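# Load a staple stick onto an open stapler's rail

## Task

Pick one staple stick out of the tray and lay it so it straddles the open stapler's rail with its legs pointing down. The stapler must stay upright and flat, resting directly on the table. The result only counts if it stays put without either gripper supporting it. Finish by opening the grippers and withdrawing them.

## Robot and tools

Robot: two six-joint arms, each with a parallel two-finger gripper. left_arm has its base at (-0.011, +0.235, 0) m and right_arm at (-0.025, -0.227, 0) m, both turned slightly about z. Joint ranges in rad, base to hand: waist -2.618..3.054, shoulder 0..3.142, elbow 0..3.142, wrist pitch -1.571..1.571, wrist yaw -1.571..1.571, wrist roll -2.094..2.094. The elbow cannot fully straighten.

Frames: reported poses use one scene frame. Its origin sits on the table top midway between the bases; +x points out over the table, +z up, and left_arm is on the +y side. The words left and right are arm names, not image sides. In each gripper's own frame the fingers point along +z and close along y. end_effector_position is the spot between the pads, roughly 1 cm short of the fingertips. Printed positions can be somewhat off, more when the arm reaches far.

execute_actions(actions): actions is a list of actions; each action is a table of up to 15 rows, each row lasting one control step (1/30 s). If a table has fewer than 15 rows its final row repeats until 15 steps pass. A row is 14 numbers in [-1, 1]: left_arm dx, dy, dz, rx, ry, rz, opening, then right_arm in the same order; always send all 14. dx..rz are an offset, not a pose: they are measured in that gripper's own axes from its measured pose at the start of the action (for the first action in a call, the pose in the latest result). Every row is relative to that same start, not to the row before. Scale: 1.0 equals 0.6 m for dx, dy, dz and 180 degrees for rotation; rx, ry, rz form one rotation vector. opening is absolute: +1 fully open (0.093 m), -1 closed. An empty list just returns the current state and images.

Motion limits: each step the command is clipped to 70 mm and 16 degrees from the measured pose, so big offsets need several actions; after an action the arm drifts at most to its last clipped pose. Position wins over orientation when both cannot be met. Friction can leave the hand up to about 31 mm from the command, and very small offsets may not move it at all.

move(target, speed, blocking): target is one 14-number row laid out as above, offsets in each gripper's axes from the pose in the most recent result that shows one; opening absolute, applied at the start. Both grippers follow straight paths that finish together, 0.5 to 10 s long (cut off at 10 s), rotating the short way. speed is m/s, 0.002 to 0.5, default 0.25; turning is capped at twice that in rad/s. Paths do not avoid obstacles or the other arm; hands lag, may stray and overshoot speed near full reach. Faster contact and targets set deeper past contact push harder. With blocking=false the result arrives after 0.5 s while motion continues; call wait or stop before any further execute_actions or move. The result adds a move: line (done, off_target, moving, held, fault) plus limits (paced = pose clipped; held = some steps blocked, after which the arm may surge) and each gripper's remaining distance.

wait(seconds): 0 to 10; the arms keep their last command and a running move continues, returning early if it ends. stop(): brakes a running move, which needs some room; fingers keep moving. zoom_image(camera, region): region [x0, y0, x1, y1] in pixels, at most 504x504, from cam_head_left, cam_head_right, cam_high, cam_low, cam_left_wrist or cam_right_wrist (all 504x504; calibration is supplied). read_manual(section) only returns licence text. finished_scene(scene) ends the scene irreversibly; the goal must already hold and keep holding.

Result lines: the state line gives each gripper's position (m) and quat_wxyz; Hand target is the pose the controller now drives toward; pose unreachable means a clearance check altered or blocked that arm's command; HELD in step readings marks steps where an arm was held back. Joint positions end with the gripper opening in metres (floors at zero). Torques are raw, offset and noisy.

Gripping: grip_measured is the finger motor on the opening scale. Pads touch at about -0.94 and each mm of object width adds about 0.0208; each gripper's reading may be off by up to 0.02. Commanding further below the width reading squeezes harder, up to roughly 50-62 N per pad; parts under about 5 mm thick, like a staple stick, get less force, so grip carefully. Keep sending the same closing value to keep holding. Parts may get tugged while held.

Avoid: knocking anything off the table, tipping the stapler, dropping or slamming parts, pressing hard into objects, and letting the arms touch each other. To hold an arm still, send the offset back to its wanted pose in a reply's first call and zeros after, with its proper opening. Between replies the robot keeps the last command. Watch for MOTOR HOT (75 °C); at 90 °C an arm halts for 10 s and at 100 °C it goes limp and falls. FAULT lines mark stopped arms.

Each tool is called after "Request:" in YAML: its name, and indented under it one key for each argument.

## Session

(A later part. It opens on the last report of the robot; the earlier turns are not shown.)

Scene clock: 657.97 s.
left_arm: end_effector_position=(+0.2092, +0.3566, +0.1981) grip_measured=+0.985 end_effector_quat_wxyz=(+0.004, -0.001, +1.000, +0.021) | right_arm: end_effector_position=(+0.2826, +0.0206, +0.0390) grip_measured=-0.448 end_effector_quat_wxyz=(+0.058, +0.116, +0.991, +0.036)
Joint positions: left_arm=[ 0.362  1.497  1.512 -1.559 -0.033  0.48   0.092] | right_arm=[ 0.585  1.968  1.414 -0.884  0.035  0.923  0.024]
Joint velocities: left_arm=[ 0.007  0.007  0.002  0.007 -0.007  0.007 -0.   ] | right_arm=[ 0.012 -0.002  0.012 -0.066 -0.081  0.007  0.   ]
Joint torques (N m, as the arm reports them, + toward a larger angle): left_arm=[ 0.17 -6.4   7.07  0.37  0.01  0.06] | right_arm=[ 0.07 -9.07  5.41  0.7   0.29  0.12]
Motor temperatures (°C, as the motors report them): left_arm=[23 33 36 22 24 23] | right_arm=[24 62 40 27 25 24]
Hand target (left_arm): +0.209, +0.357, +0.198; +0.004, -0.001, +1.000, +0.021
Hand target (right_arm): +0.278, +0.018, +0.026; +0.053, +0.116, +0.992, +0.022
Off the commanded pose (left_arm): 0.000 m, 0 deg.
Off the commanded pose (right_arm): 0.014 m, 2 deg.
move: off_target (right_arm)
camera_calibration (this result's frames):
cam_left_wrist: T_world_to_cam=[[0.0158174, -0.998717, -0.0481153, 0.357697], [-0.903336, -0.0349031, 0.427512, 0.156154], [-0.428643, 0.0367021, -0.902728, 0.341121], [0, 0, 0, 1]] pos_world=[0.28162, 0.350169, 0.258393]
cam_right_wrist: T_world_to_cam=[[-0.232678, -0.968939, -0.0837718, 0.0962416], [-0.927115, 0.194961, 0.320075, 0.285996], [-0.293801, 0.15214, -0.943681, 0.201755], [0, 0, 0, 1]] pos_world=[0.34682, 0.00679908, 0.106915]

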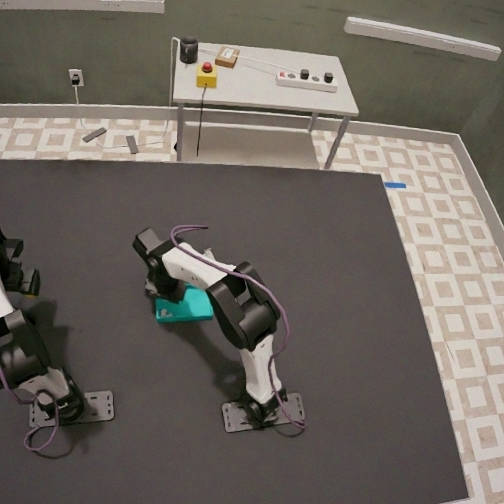

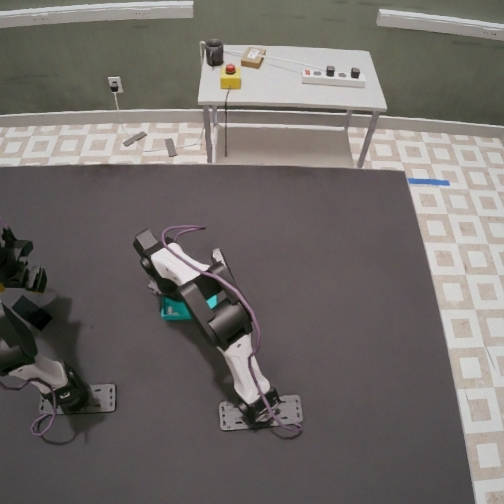

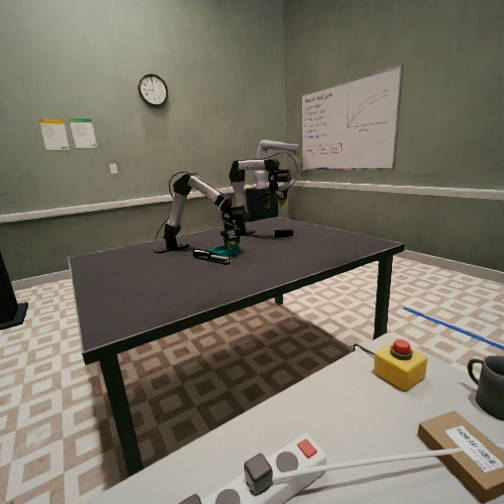

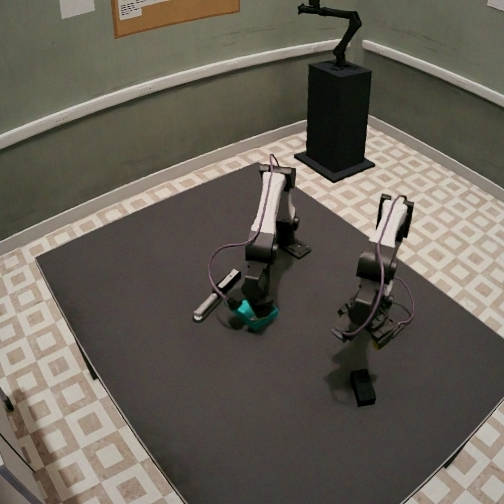

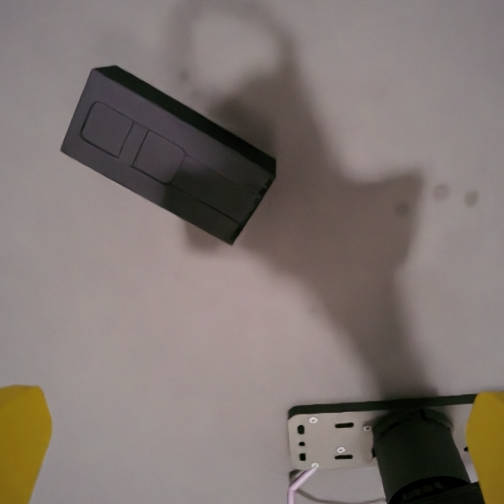

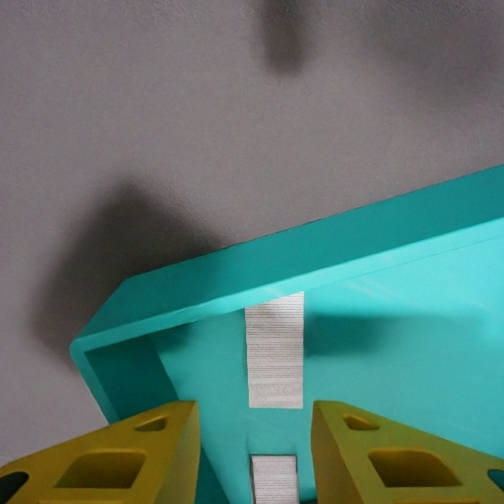

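Request:
move:
  target: [0,0,0,0,0,0,1,-0.028,-0.018,0.005,0,0,0,-0.45]
  speed: 0.02

Request:
move:
  target: [0,0,0,0,0,0,1,0.008,-0.008,0.035,0.006,0,0,-0.45]
  speed: 0.02

Scene clock: 672.80 s.
left_arm: end_effector_position=(+0.2092, +0.3566, +0.1981) grip_measured=+0.985 end_effector_quat_wxyz=(+0.004, -0.001, +1.000, +0.021) | right_arm: end_effector_position=(+0.2936, +0.0061, +0.0390) grip_measured=-0.448 end_effector_quat_wxyz=(+0.060, +0.118, +0.991, +0.033)
Joint positions: left_arm=[ 0.362  1.497  1.512 -1.559 -0.033  0.48   0.092] | right_arm=[ 0.539  1.968  1.414 -0.884  0.035  0.88   0.024]
Joint velocities: left_arm=[-0.002  0.002  0.007  0.007 -0.037 -0.037  0.   ] | right_arm=[-0.002  0.007  0.017 -0.037 -0.066 -0.037 -0.   ]
Joint torques (N m, as the arm reports them, + toward a larger angle): left_arm=[ 0.2  -6.49  7.17  0.38  0.    0.06] | right_arm=[-0.91 -9.65  7.92  0.64  0.11 -0.01]
Motor temperatures (°C, as the motors report them): left_arm=[23 33 36 22 24 23] | right_arm=[24 59 40 27 25 24]
Hand target (left_arm): +0.209, +0.357, +0.198; +0.004, -0.001, +1.000, +0.021
Hand target (right_arm): +0.297, +0.006, +0.037; +0.059, +0.116, +0.991, +0.035
Off the commanded pose (left_arm): 0.000 m, 0 deg.
Off the commanded pose (right_arm): 0.004 m, 0 deg.
move: done
camera_calibration (this result's frames):
cam_left_wrist: T_world_to_cam=[[0.0158174, -0.998717, -0.0481153, 0.357697], [-0.903336, -0.0349031, 0.427512, 0.156154], [-0.428643, 0.0367021, -0.902728, 0.341121], [0, 0, 0, 1]] pos_world=[0.28162, 0.350169, 0.258393]
cam_right_wrist: T_world_to_cam=[[-0.236202, -0.968477, -0.0791302, 0.0856833], [-0.927101, 0.200222, 0.316852, 0.299168], [-0.29102, 0.148203, -0.945168, 0.206471], [0, 0, 0, 1]] pos_world=[0.357685, -0.0075173, 0.107138]

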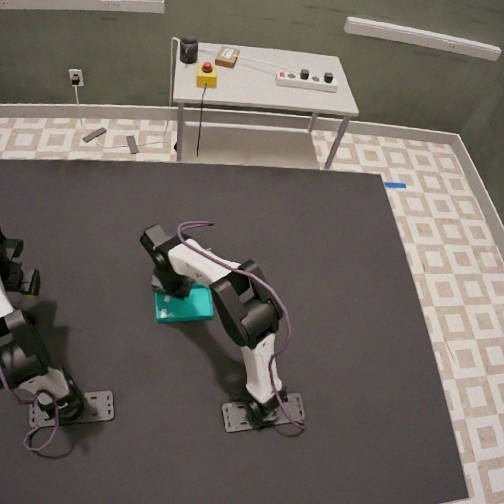

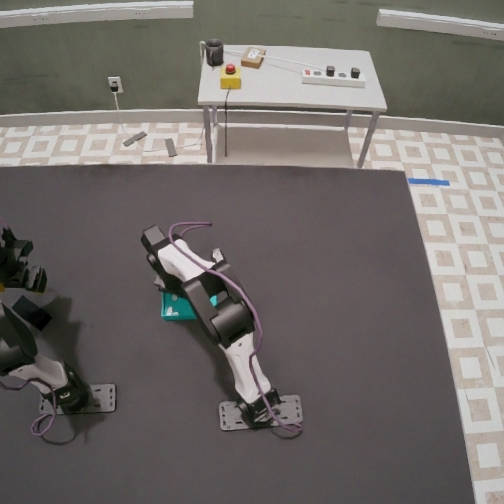

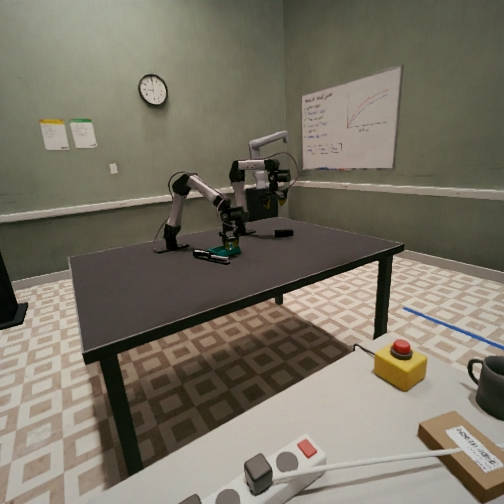

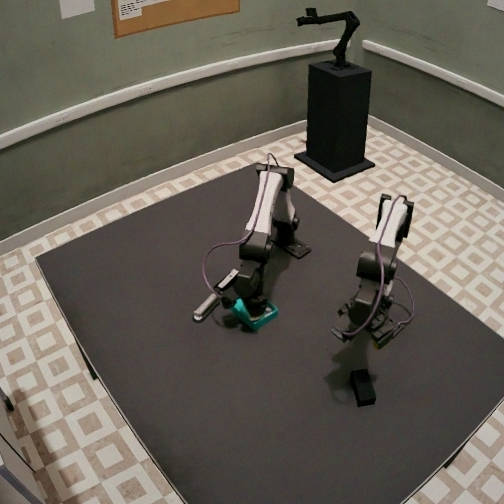

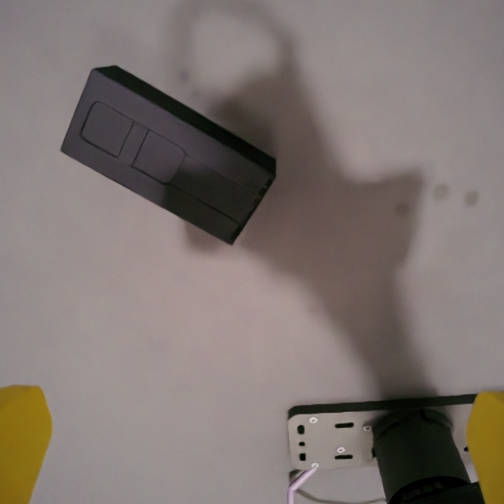

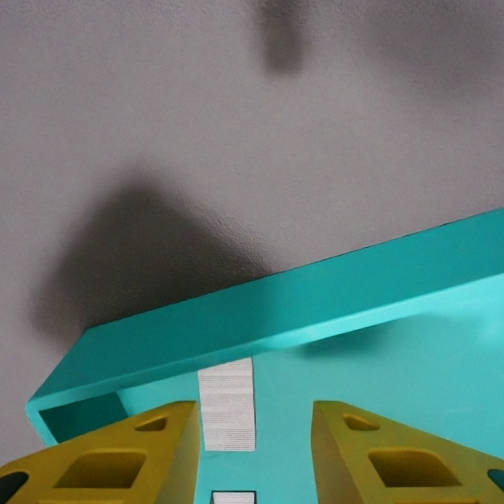

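Scene clock: 674.13 s.
left_arm: end_effector_position=(+0.2092, +0.3566, +0.1981) grip_measured=+0.985 end_effector_quat_wxyz=(+0.004, -0.001, +1.000, +0.021) | right_arm: end_effector_position=(+0.2953, +0.0073, +0.0324) grip_measured=-0.448 end_effector_quat_wxyz=(+0.067, +0.118, +0.990, +0.040)
Joint positions: left_arm=[ 0.362  1.497  1.512 -1.559 -0.033  0.48   0.092] | right_arm=[ 0.539  1.968  1.384 -0.836  0.035  0.88   0.024]
Joint velocities: left_arm=[ 0.007  0.002  0.002 -0.022  0.037 -0.007 -0.001] | right_arm=[-0.002  0.007  0.007 -0.007  0.007  0.081 -0.001]
Joint torques (N m, as the arm reports them, + toward a larger angle): left_arm=[ 0.17 -6.42  7.12  0.37  0.01  0.05] | right_arm=[ 0.1  -8.65  5.4   0.72  0.31  0.08]
Motor temperatures (°C, as the motors report them): left_arm=[23 33 36 22 24 23] | right_arm=[24 59 40 27 25 24]
Hand target (left_arm): +0.209, +0.357, +0.198; +0.004, -0.001, +1.000, +0.021
Hand target (right_arm): +0.290, +0.004, +0.018; +0.059, +0.118, +0.991, +0.024
Off the commanded pose (left_arm): 0.000 m, 0 deg.
Off the commanded pose (right_arm): 0.016 m, 2 deg.
move: off_target (right_arm)
camera_calibration (this result's frames):
cam_left_wrist: T_world_to_cam=[[0.0158174, -0.998717, -0.0481153, 0.357697], [-0.903336, -0.0349031, 0.427512, 0.156154], [-0.428643, 0.0367021, -0.902728, 0.341121], [0, 0, 0, 1]] pos_world=[0.28162, 0.350169, 0.258393]
cam_right_wrist: T_world_to_cam=[[-0.234914, -0.967505, -0.0935428, 0.0868126], [-0.931742, 0.196721, 0.305217, 0.304276], [-0.276897, 0.158857, -0.947677, 0.196401], [0, 0, 0, 1]] pos_world=[0.358283, -0.00706554, 0.101375]

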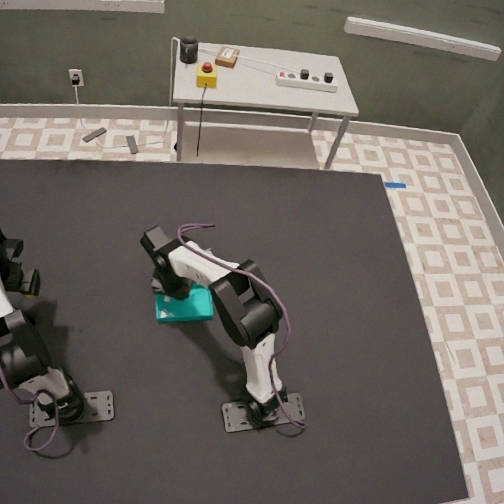

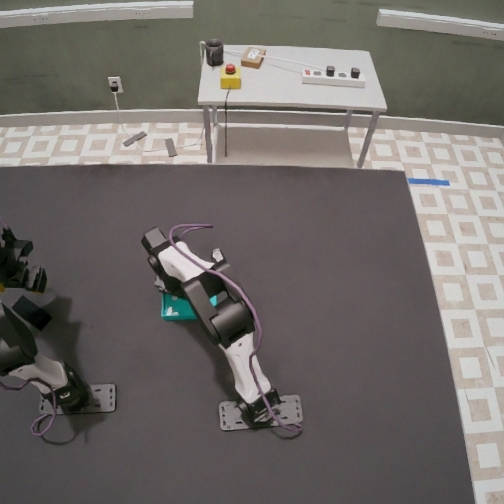

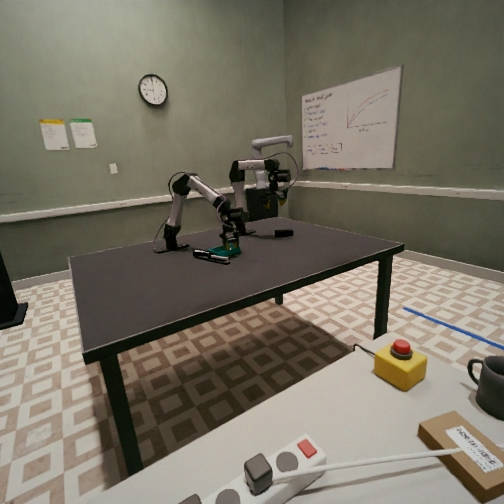

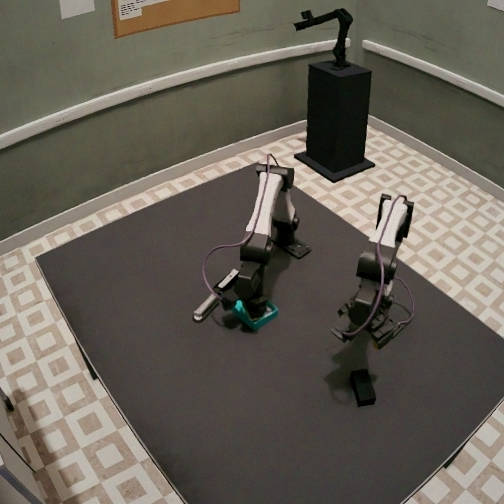

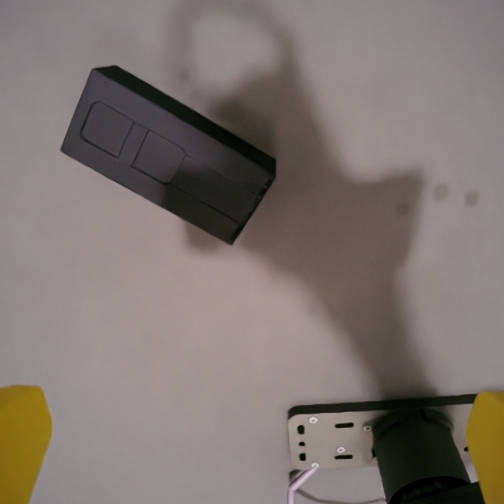

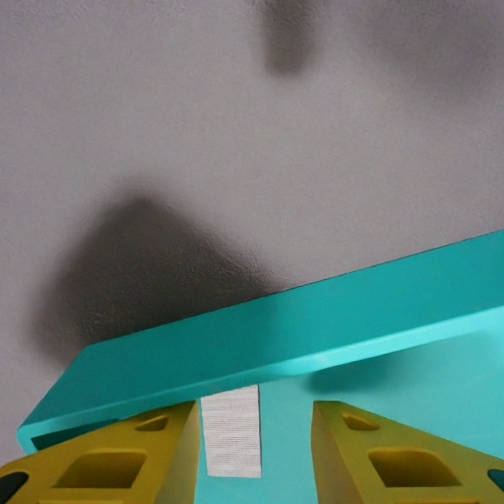

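Request:
move:
  target: [0,0,0,0,0,0,1,0.012,0.022,-0.004,0,0,0,-0.45]
  speed: 0.02

Scene clock: 679.17 s.
left_arm: end_effector_position=(+0.2092, +0.3566, +0.1981) grip_measured=+0.985 end_effector_quat_wxyz=(+0.004, -0.001, +1.000, +0.021) | right_arm: end_effector_position=(+0.2914, +0.0189, +0.0369) grip_measured=-0.448 end_effector_quat_wxyz=(+0.069, +0.117, +0.990, +0.045)
Joint positions: left_arm=[ 0.362  1.497  1.512 -1.559 -0.033  0.48   0.092] | right_arm=[ 0.568  1.968  1.402 -0.843  0.035  0.907  0.024]
Joint velocities: left_arm=[ 0.007 -0.007  0.002 -0.022  0.037 -0.022 -0.   ] | right_arm=[ 0.002  0.002  0.017 -0.022 -0.066  0.007  0.001]
Joint torques (N m, as the arm reports them, + toward a larger angle): left_arm=[ 0.08 -6.44  7.11  0.37  0.    0.02] | right_arm=[ 0.19 -9.28  9.1   0.58  0.24  0.13]
Motor temperatures (°C, as the motors report them): left_arm=[23 33 36 22 24 23] | right_arm=[24 58 40 27 25 24]
Hand target (left_arm): +0.209, +0.357, +0.198; +0.004, -0.001, +1.000, +0.021
Hand target (right_arm): +0.291, +0.022, +0.035; +0.067, +0.118, +0.990, +0.040
Off the commanded pose (left_arm): 0.000 m, 0 deg.
Off the commanded pose (right_arm): 0.003 m, 1 deg.
move: done
camera_calibration (this result's frames):
cam_left_wrist: T_world_to_cam=[[0.0158174, -0.998717, -0.0481153, 0.357697], [-0.903336, -0.0349031, 0.427512, 0.156154], [-0.428643, 0.0367021, -0.902728, 0.341121], [0, 0, 0, 1]] pos_world=[0.28162, 0.350169, 0.258393]
cam_right_wrist: T_world_to_cam=[[-0.231742, -0.967109, -0.104862, 0.0970331], [-0.934167, 0.191179, 0.301301, 0.297968], [-0.271343, 0.167783, -0.947746, 0.195942], [0, 0, 0, 1]] pos_world=[0.354006, 0.00400064, 0.106101]

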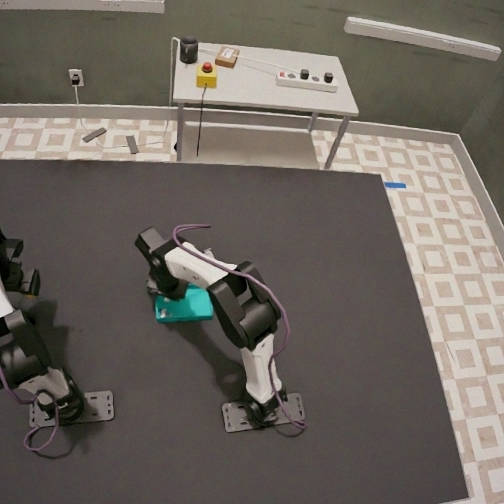

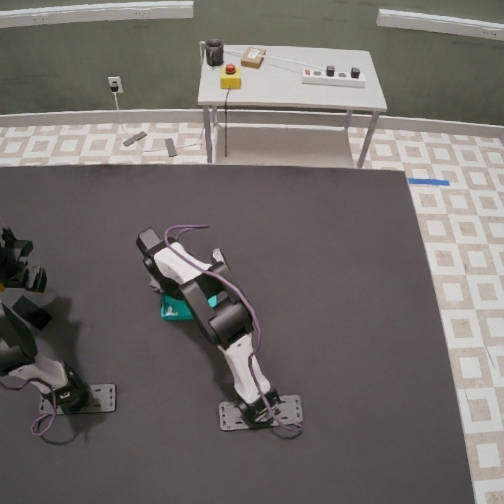

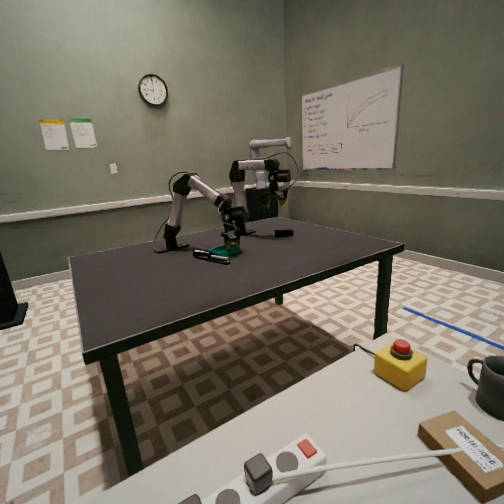

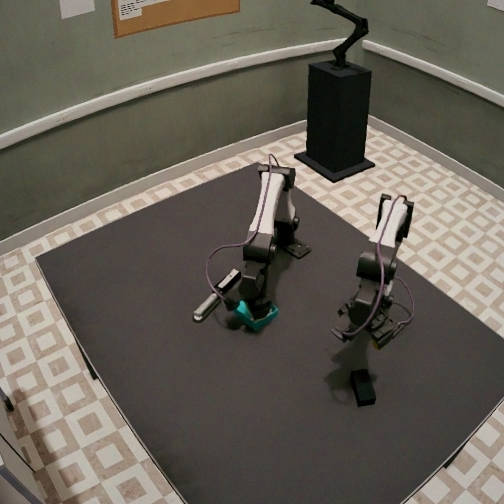

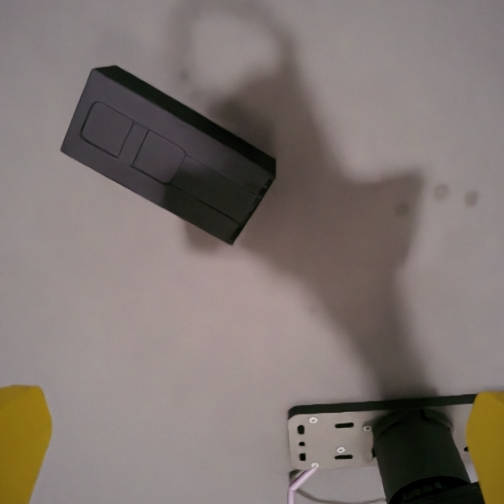

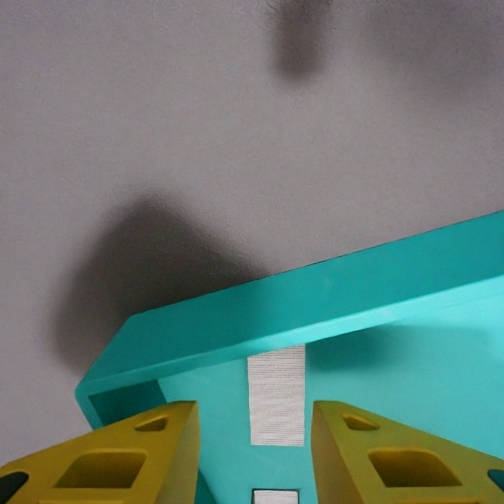

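Request:
move:
  target: [0,0,0,0,0,0,1,0.004,-0.016,0,0,0,0,-0.4]
  speed: 0.02

Request:
move:
  target: [0,0,0,0,0,0,1,0.008,0,0.04,0.006,0,0,-0.4]
  speed: 0.02

Scene clock: 685.20 s.
left_arm: end_effector_position=(+0.2092, +0.3566, +0.1981) grip_measured=+0.985 end_effector_quat_wxyz=(+0.004, -0.001, +1.000, +0.021) | right_arm: end_effector_position=(+0.2868, +0.0153, +0.0359) grip_measured=-0.402 end_effector_quat_wxyz=(+0.067, +0.116, +0.990, +0.043)
Joint positions: left_arm=[ 0.362  1.497  1.512 -1.559 -0.033  0.48   0.092] | right_arm=[ 0.568  1.952  1.376 -0.838  0.035  0.906  0.026]
Joint velocities: left_arm=[-0.002  0.012  0.007  0.051  0.051  0.051  0.   ] | right_arm=[-0.007  0.002  0.032  0.095  0.051  0.022  0.001]
Joint torques (N m, as the arm reports them, + toward a larger angle): left_arm=[ 0.11 -6.42  7.06  0.37  0.02  0.06] | right_arm=[ -1.03 -11.41   5.57   0.73   0.16  -0.08]
Motor temperatures (°C, as the motors report them): left_arm=[23 33 36 22 24 23] | right_arm=[24 58 41 27 25 24]
Hand target (left_arm): +0.209, +0.357, +0.198; +0.004, -0.001, +1.000, +0.021
Hand target (right_arm): +0.287, +0.010, +0.035; +0.069, +0.117, +0.990, +0.045
Off the commanded pose (left_arm): 0.000 m, 0 deg.
Off the commanded pose (right_arm): 0.005 m, 0 deg.
move: done
camera_calibration (this result's frames):
cam_left_wrist: T_world_to_cam=[[0.0158174, -0.998717, -0.0481153, 0.357697], [-0.903336, -0.0349031, 0.427512, 0.156154], [-0.428643, 0.0367021, -0.902728, 0.341121], [0, 0, 0, 1]] pos_world=[0.28162, 0.350169, 0.258393]
cam_right_wrist: T_world_to_cam=[[-0.231039, -0.967706, -0.100825, 0.0920205], [-0.933236, 0.191114, 0.304214, 0.294347], [-0.27512, 0.164379, -0.947253, 0.195501], [0, 0, 0, 1]] pos_world=[0.349742, 0.000658785, 0.104923]

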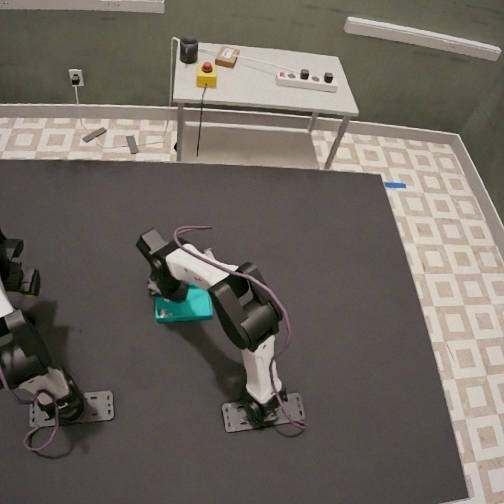

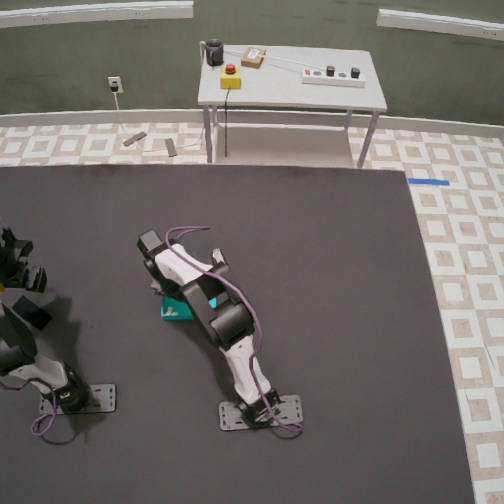

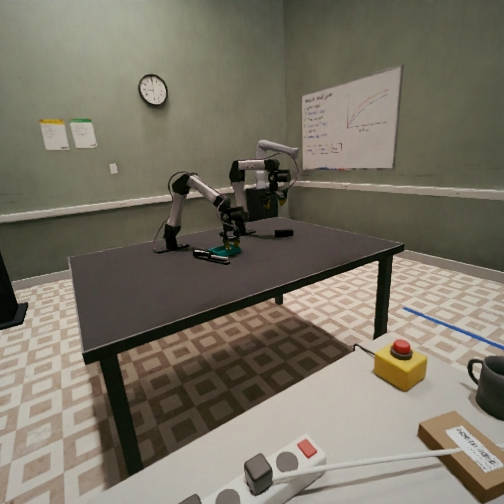

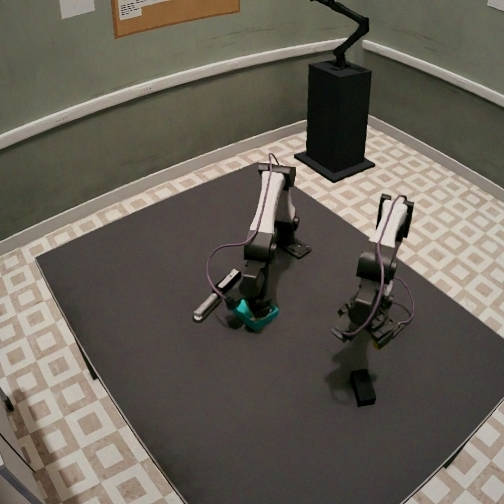

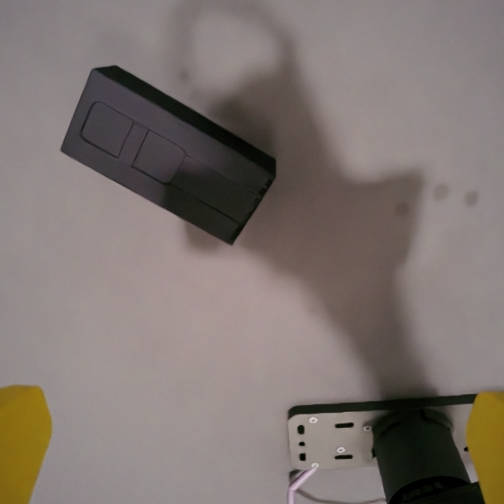

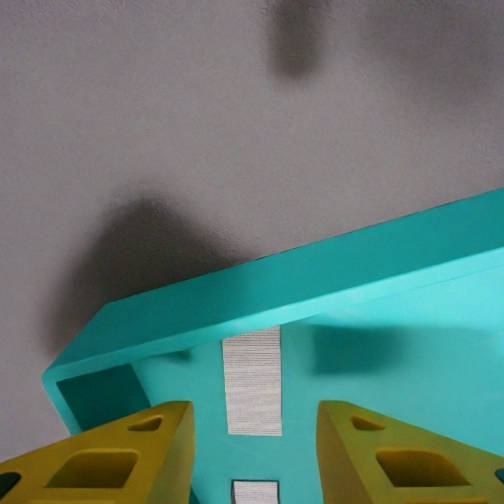

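Scene clock: 686.67 s.
left_arm: end_effector_position=(+0.2092, +0.3566, +0.1981) grip_measured=+0.985 end_effector_quat_wxyz=(+0.004, -0.001, +1.000, +0.021) | right_arm: end_effector_position=(+0.2943, +0.0228, +0.0354) grip_measured=-0.402 end_effector_quat_wxyz=(+0.082, +0.117, +0.988, +0.057)
Joint positions: left_arm=[ 0.362  1.497  1.512 -1.559 -0.033  0.48   0.092] | right_arm=[ 0.571  1.959  1.376 -0.791  0.036  0.91   0.026]
Joint velocities: left_arm=[-0.007  0.002  0.002 -0.022 -0.037  0.051 -0.   ] | right_arm=[-0.007  0.007 -0.012  0.007  0.022 -0.007 -0.001]
Joint torques (N m, as the arm reports them, + toward a larger angle): left_arm=[ 0.06 -6.46  7.1   0.38  0.01  0.06] | right_arm=[ 0.46 -7.59  4.66  0.84  0.32  0.12]
Motor temperatures (°C, as the motors report them): left_arm=[23 33 36 22 24 23] | right_arm=[24 58 41 27 25 24]
Hand target (left_arm): +0.209, +0.357, +0.198; +0.004, -0.001, +1.000, +0.021
Hand target (right_arm): +0.285, +0.018, +0.013; +0.066, +0.116, +0.990, +0.034
Off the commanded pose (left_arm): 0.000 m, 0 deg.
Off the commanded pose (right_arm): 0.026 m, 3 deg.
move: off_target (right_arm)
camera_calibration (this result's frames):
cam_left_wrist: T_world_to_cam=[[0.0158174, -0.998717, -0.0481153, 0.357697], [-0.903336, -0.0349031, 0.427512, 0.156154], [-0.428643, 0.0367021, -0.902728, 0.341121], [0, 0, 0, 1]] pos_world=[0.28162, 0.350169, 0.258393]
cam_right_wrist: T_world_to_cam=[[-0.228267, -0.964633, -0.131824, 0.101178], [-0.942199, 0.184761, 0.279507, 0.303684], [-0.245266, 0.188007, -0.951051, 0.186665], [0, 0, 0, 1]] pos_world=[0.355009, 0.00639596, 0.105984]

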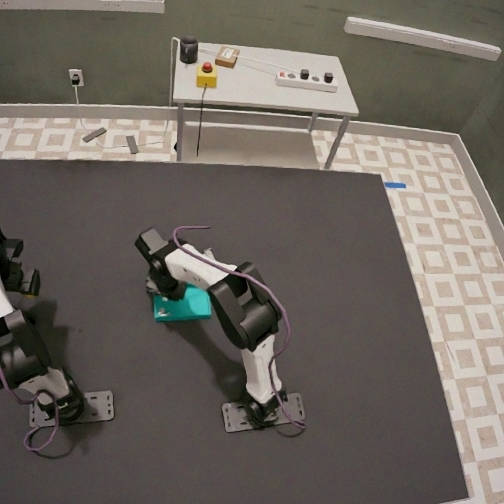

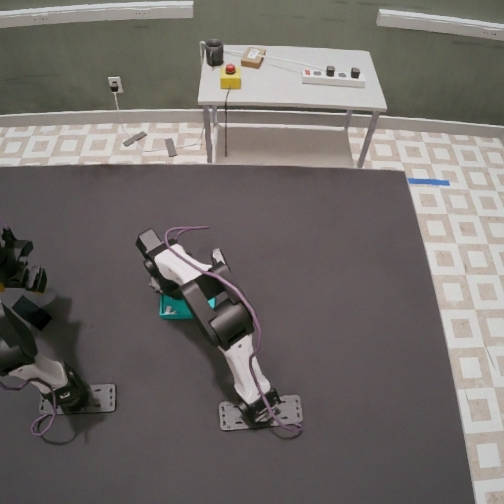

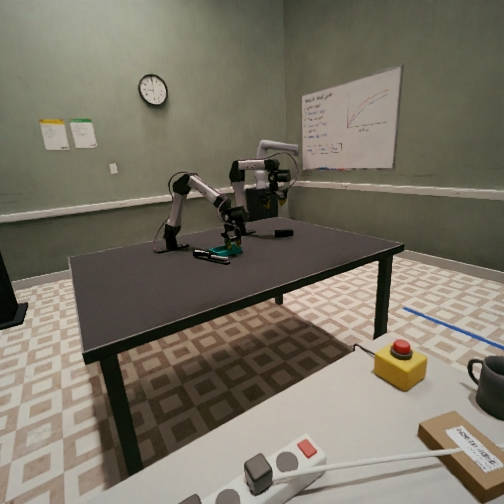

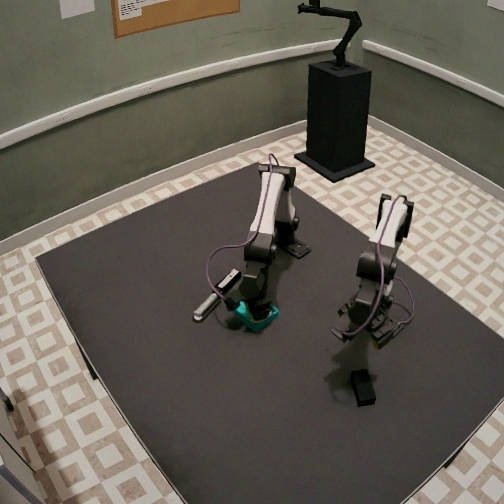

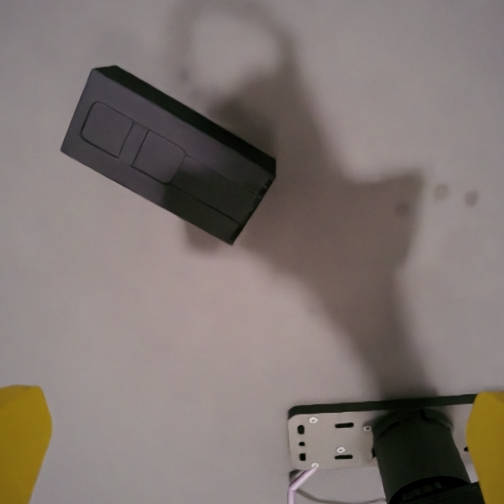

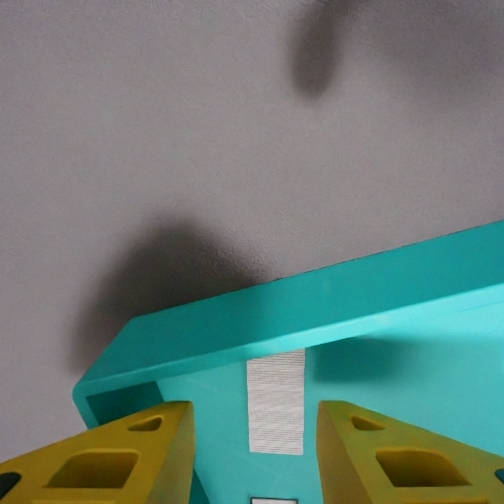

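Request:
move:
  target: [0,0,0,0,0,0,1,0.022,-0.016,0.045,0.018,0.008,0,-0.4]
  speed: 0.02

Scene clock: 695.37 s.
left_arm: end_effector_position=(+0.2092, +0.3566, +0.1981) grip_measured=+0.985 end_effector_quat_wxyz=(+0.004, -0.001, +1.000, +0.021) | right_arm: end_effector_position=(+0.2958, +0.0257, +0.0347) grip_measured=-0.402 end_effector_quat_wxyz=(+0.086, +0.119, +0.987, +0.060)
Joint positions: left_arm=[ 0.362  1.497  1.512 -1.559 -0.033  0.48   0.092] | right_arm=[ 0.576  1.963  1.376 -0.778  0.04   0.919  0.026]
Joint velocities: left_arm=[-0.007  0.002 -0.002  0.022  0.007  0.022 -0.001] | right_arm=[-0.022 -0.012  0.012 -0.037  0.007  0.007  0.001]
Joint torques (N m, as the arm reports them, + toward a larger angle): left_arm=[ 0.19 -6.51  7.17  0.36  0.01  0.07] | right_arm=[ 0.54 -6.91  4.03  0.84  0.29  0.1 ]
Motor temperatures (°C, as the motors report them): left_arm=[23 33 36 22 24 23] | right_arm=[24 56 40 28 25 24]
Hand target (left_arm): +0.209, +0.357, +0.198; +0.004, -0.001, +1.000, +0.021
Hand target (right_arm): +0.283, +0.019, +0.007; +0.066, +0.118, +0.990, +0.031
Off the commanded pose (left_arm): 0.000 m, 0 deg.
Off the commanded pose (right_arm): 0.032 m, 4 deg.
move: off_target (right_arm)
camera_calibration (this result's frames):
cam_left_wrist: T_world_to_cam=[[0.0158174, -0.998717, -0.0481153, 0.357697], [-0.903336, -0.0349031, 0.427512, 0.156154], [-0.428643, 0.0367021, -0.902728, 0.341121], [0, 0, 0, 1]] pos_world=[0.28162, 0.350169, 0.258393]
cam_right_wrist: T_world_to_cam=[[-0.231663, -0.962885, -0.138512, 0.105403], [-0.943889, 0.188036, 0.271505, 0.305471], [-0.235383, 0.193638, -0.952418, 0.182723], [0, 0, 0, 1]] pos_world=[0.355758, 0.00866904, 0.105692]

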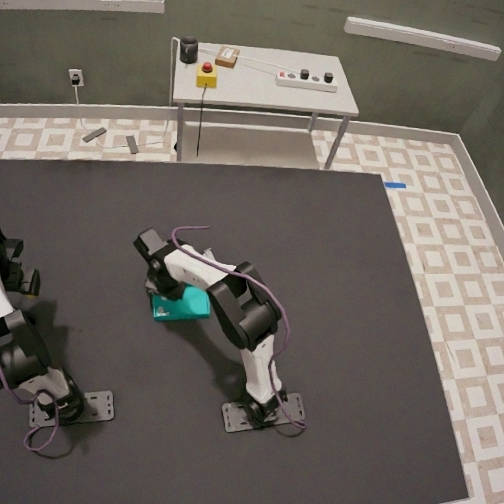

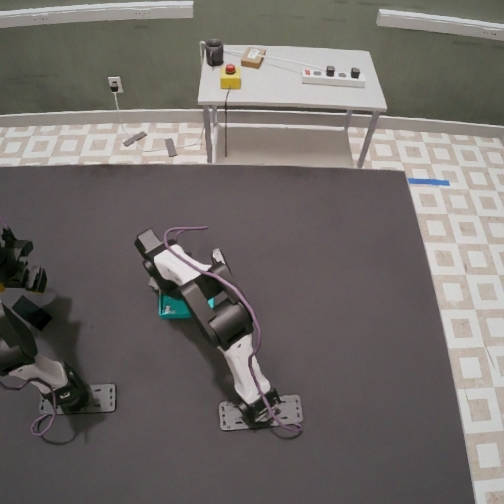

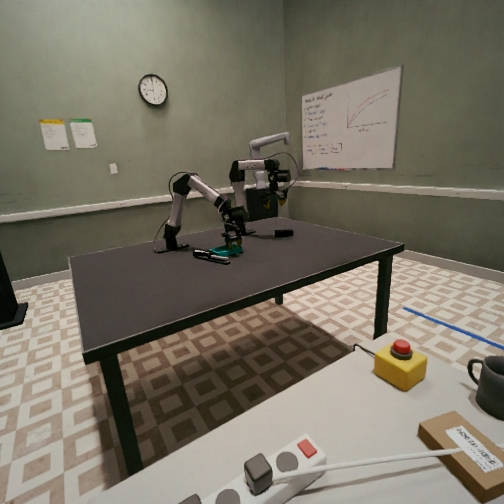

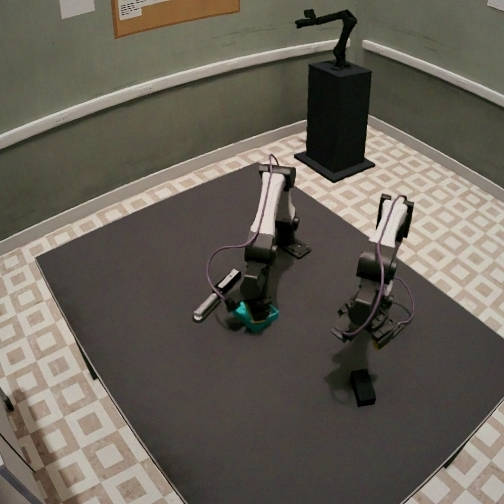

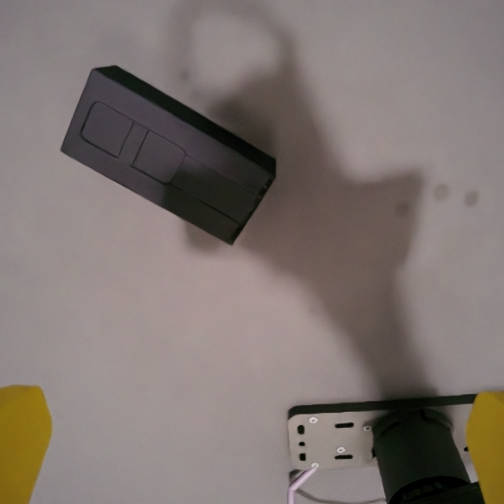

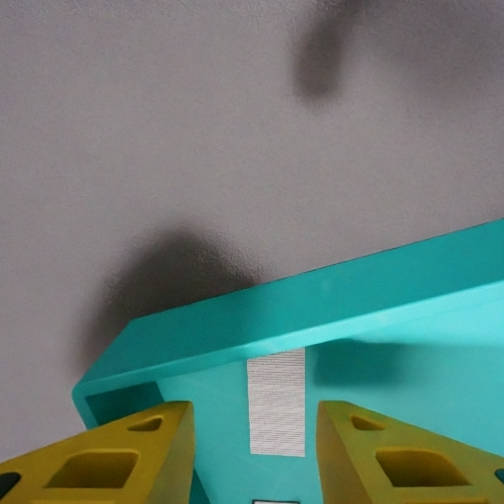

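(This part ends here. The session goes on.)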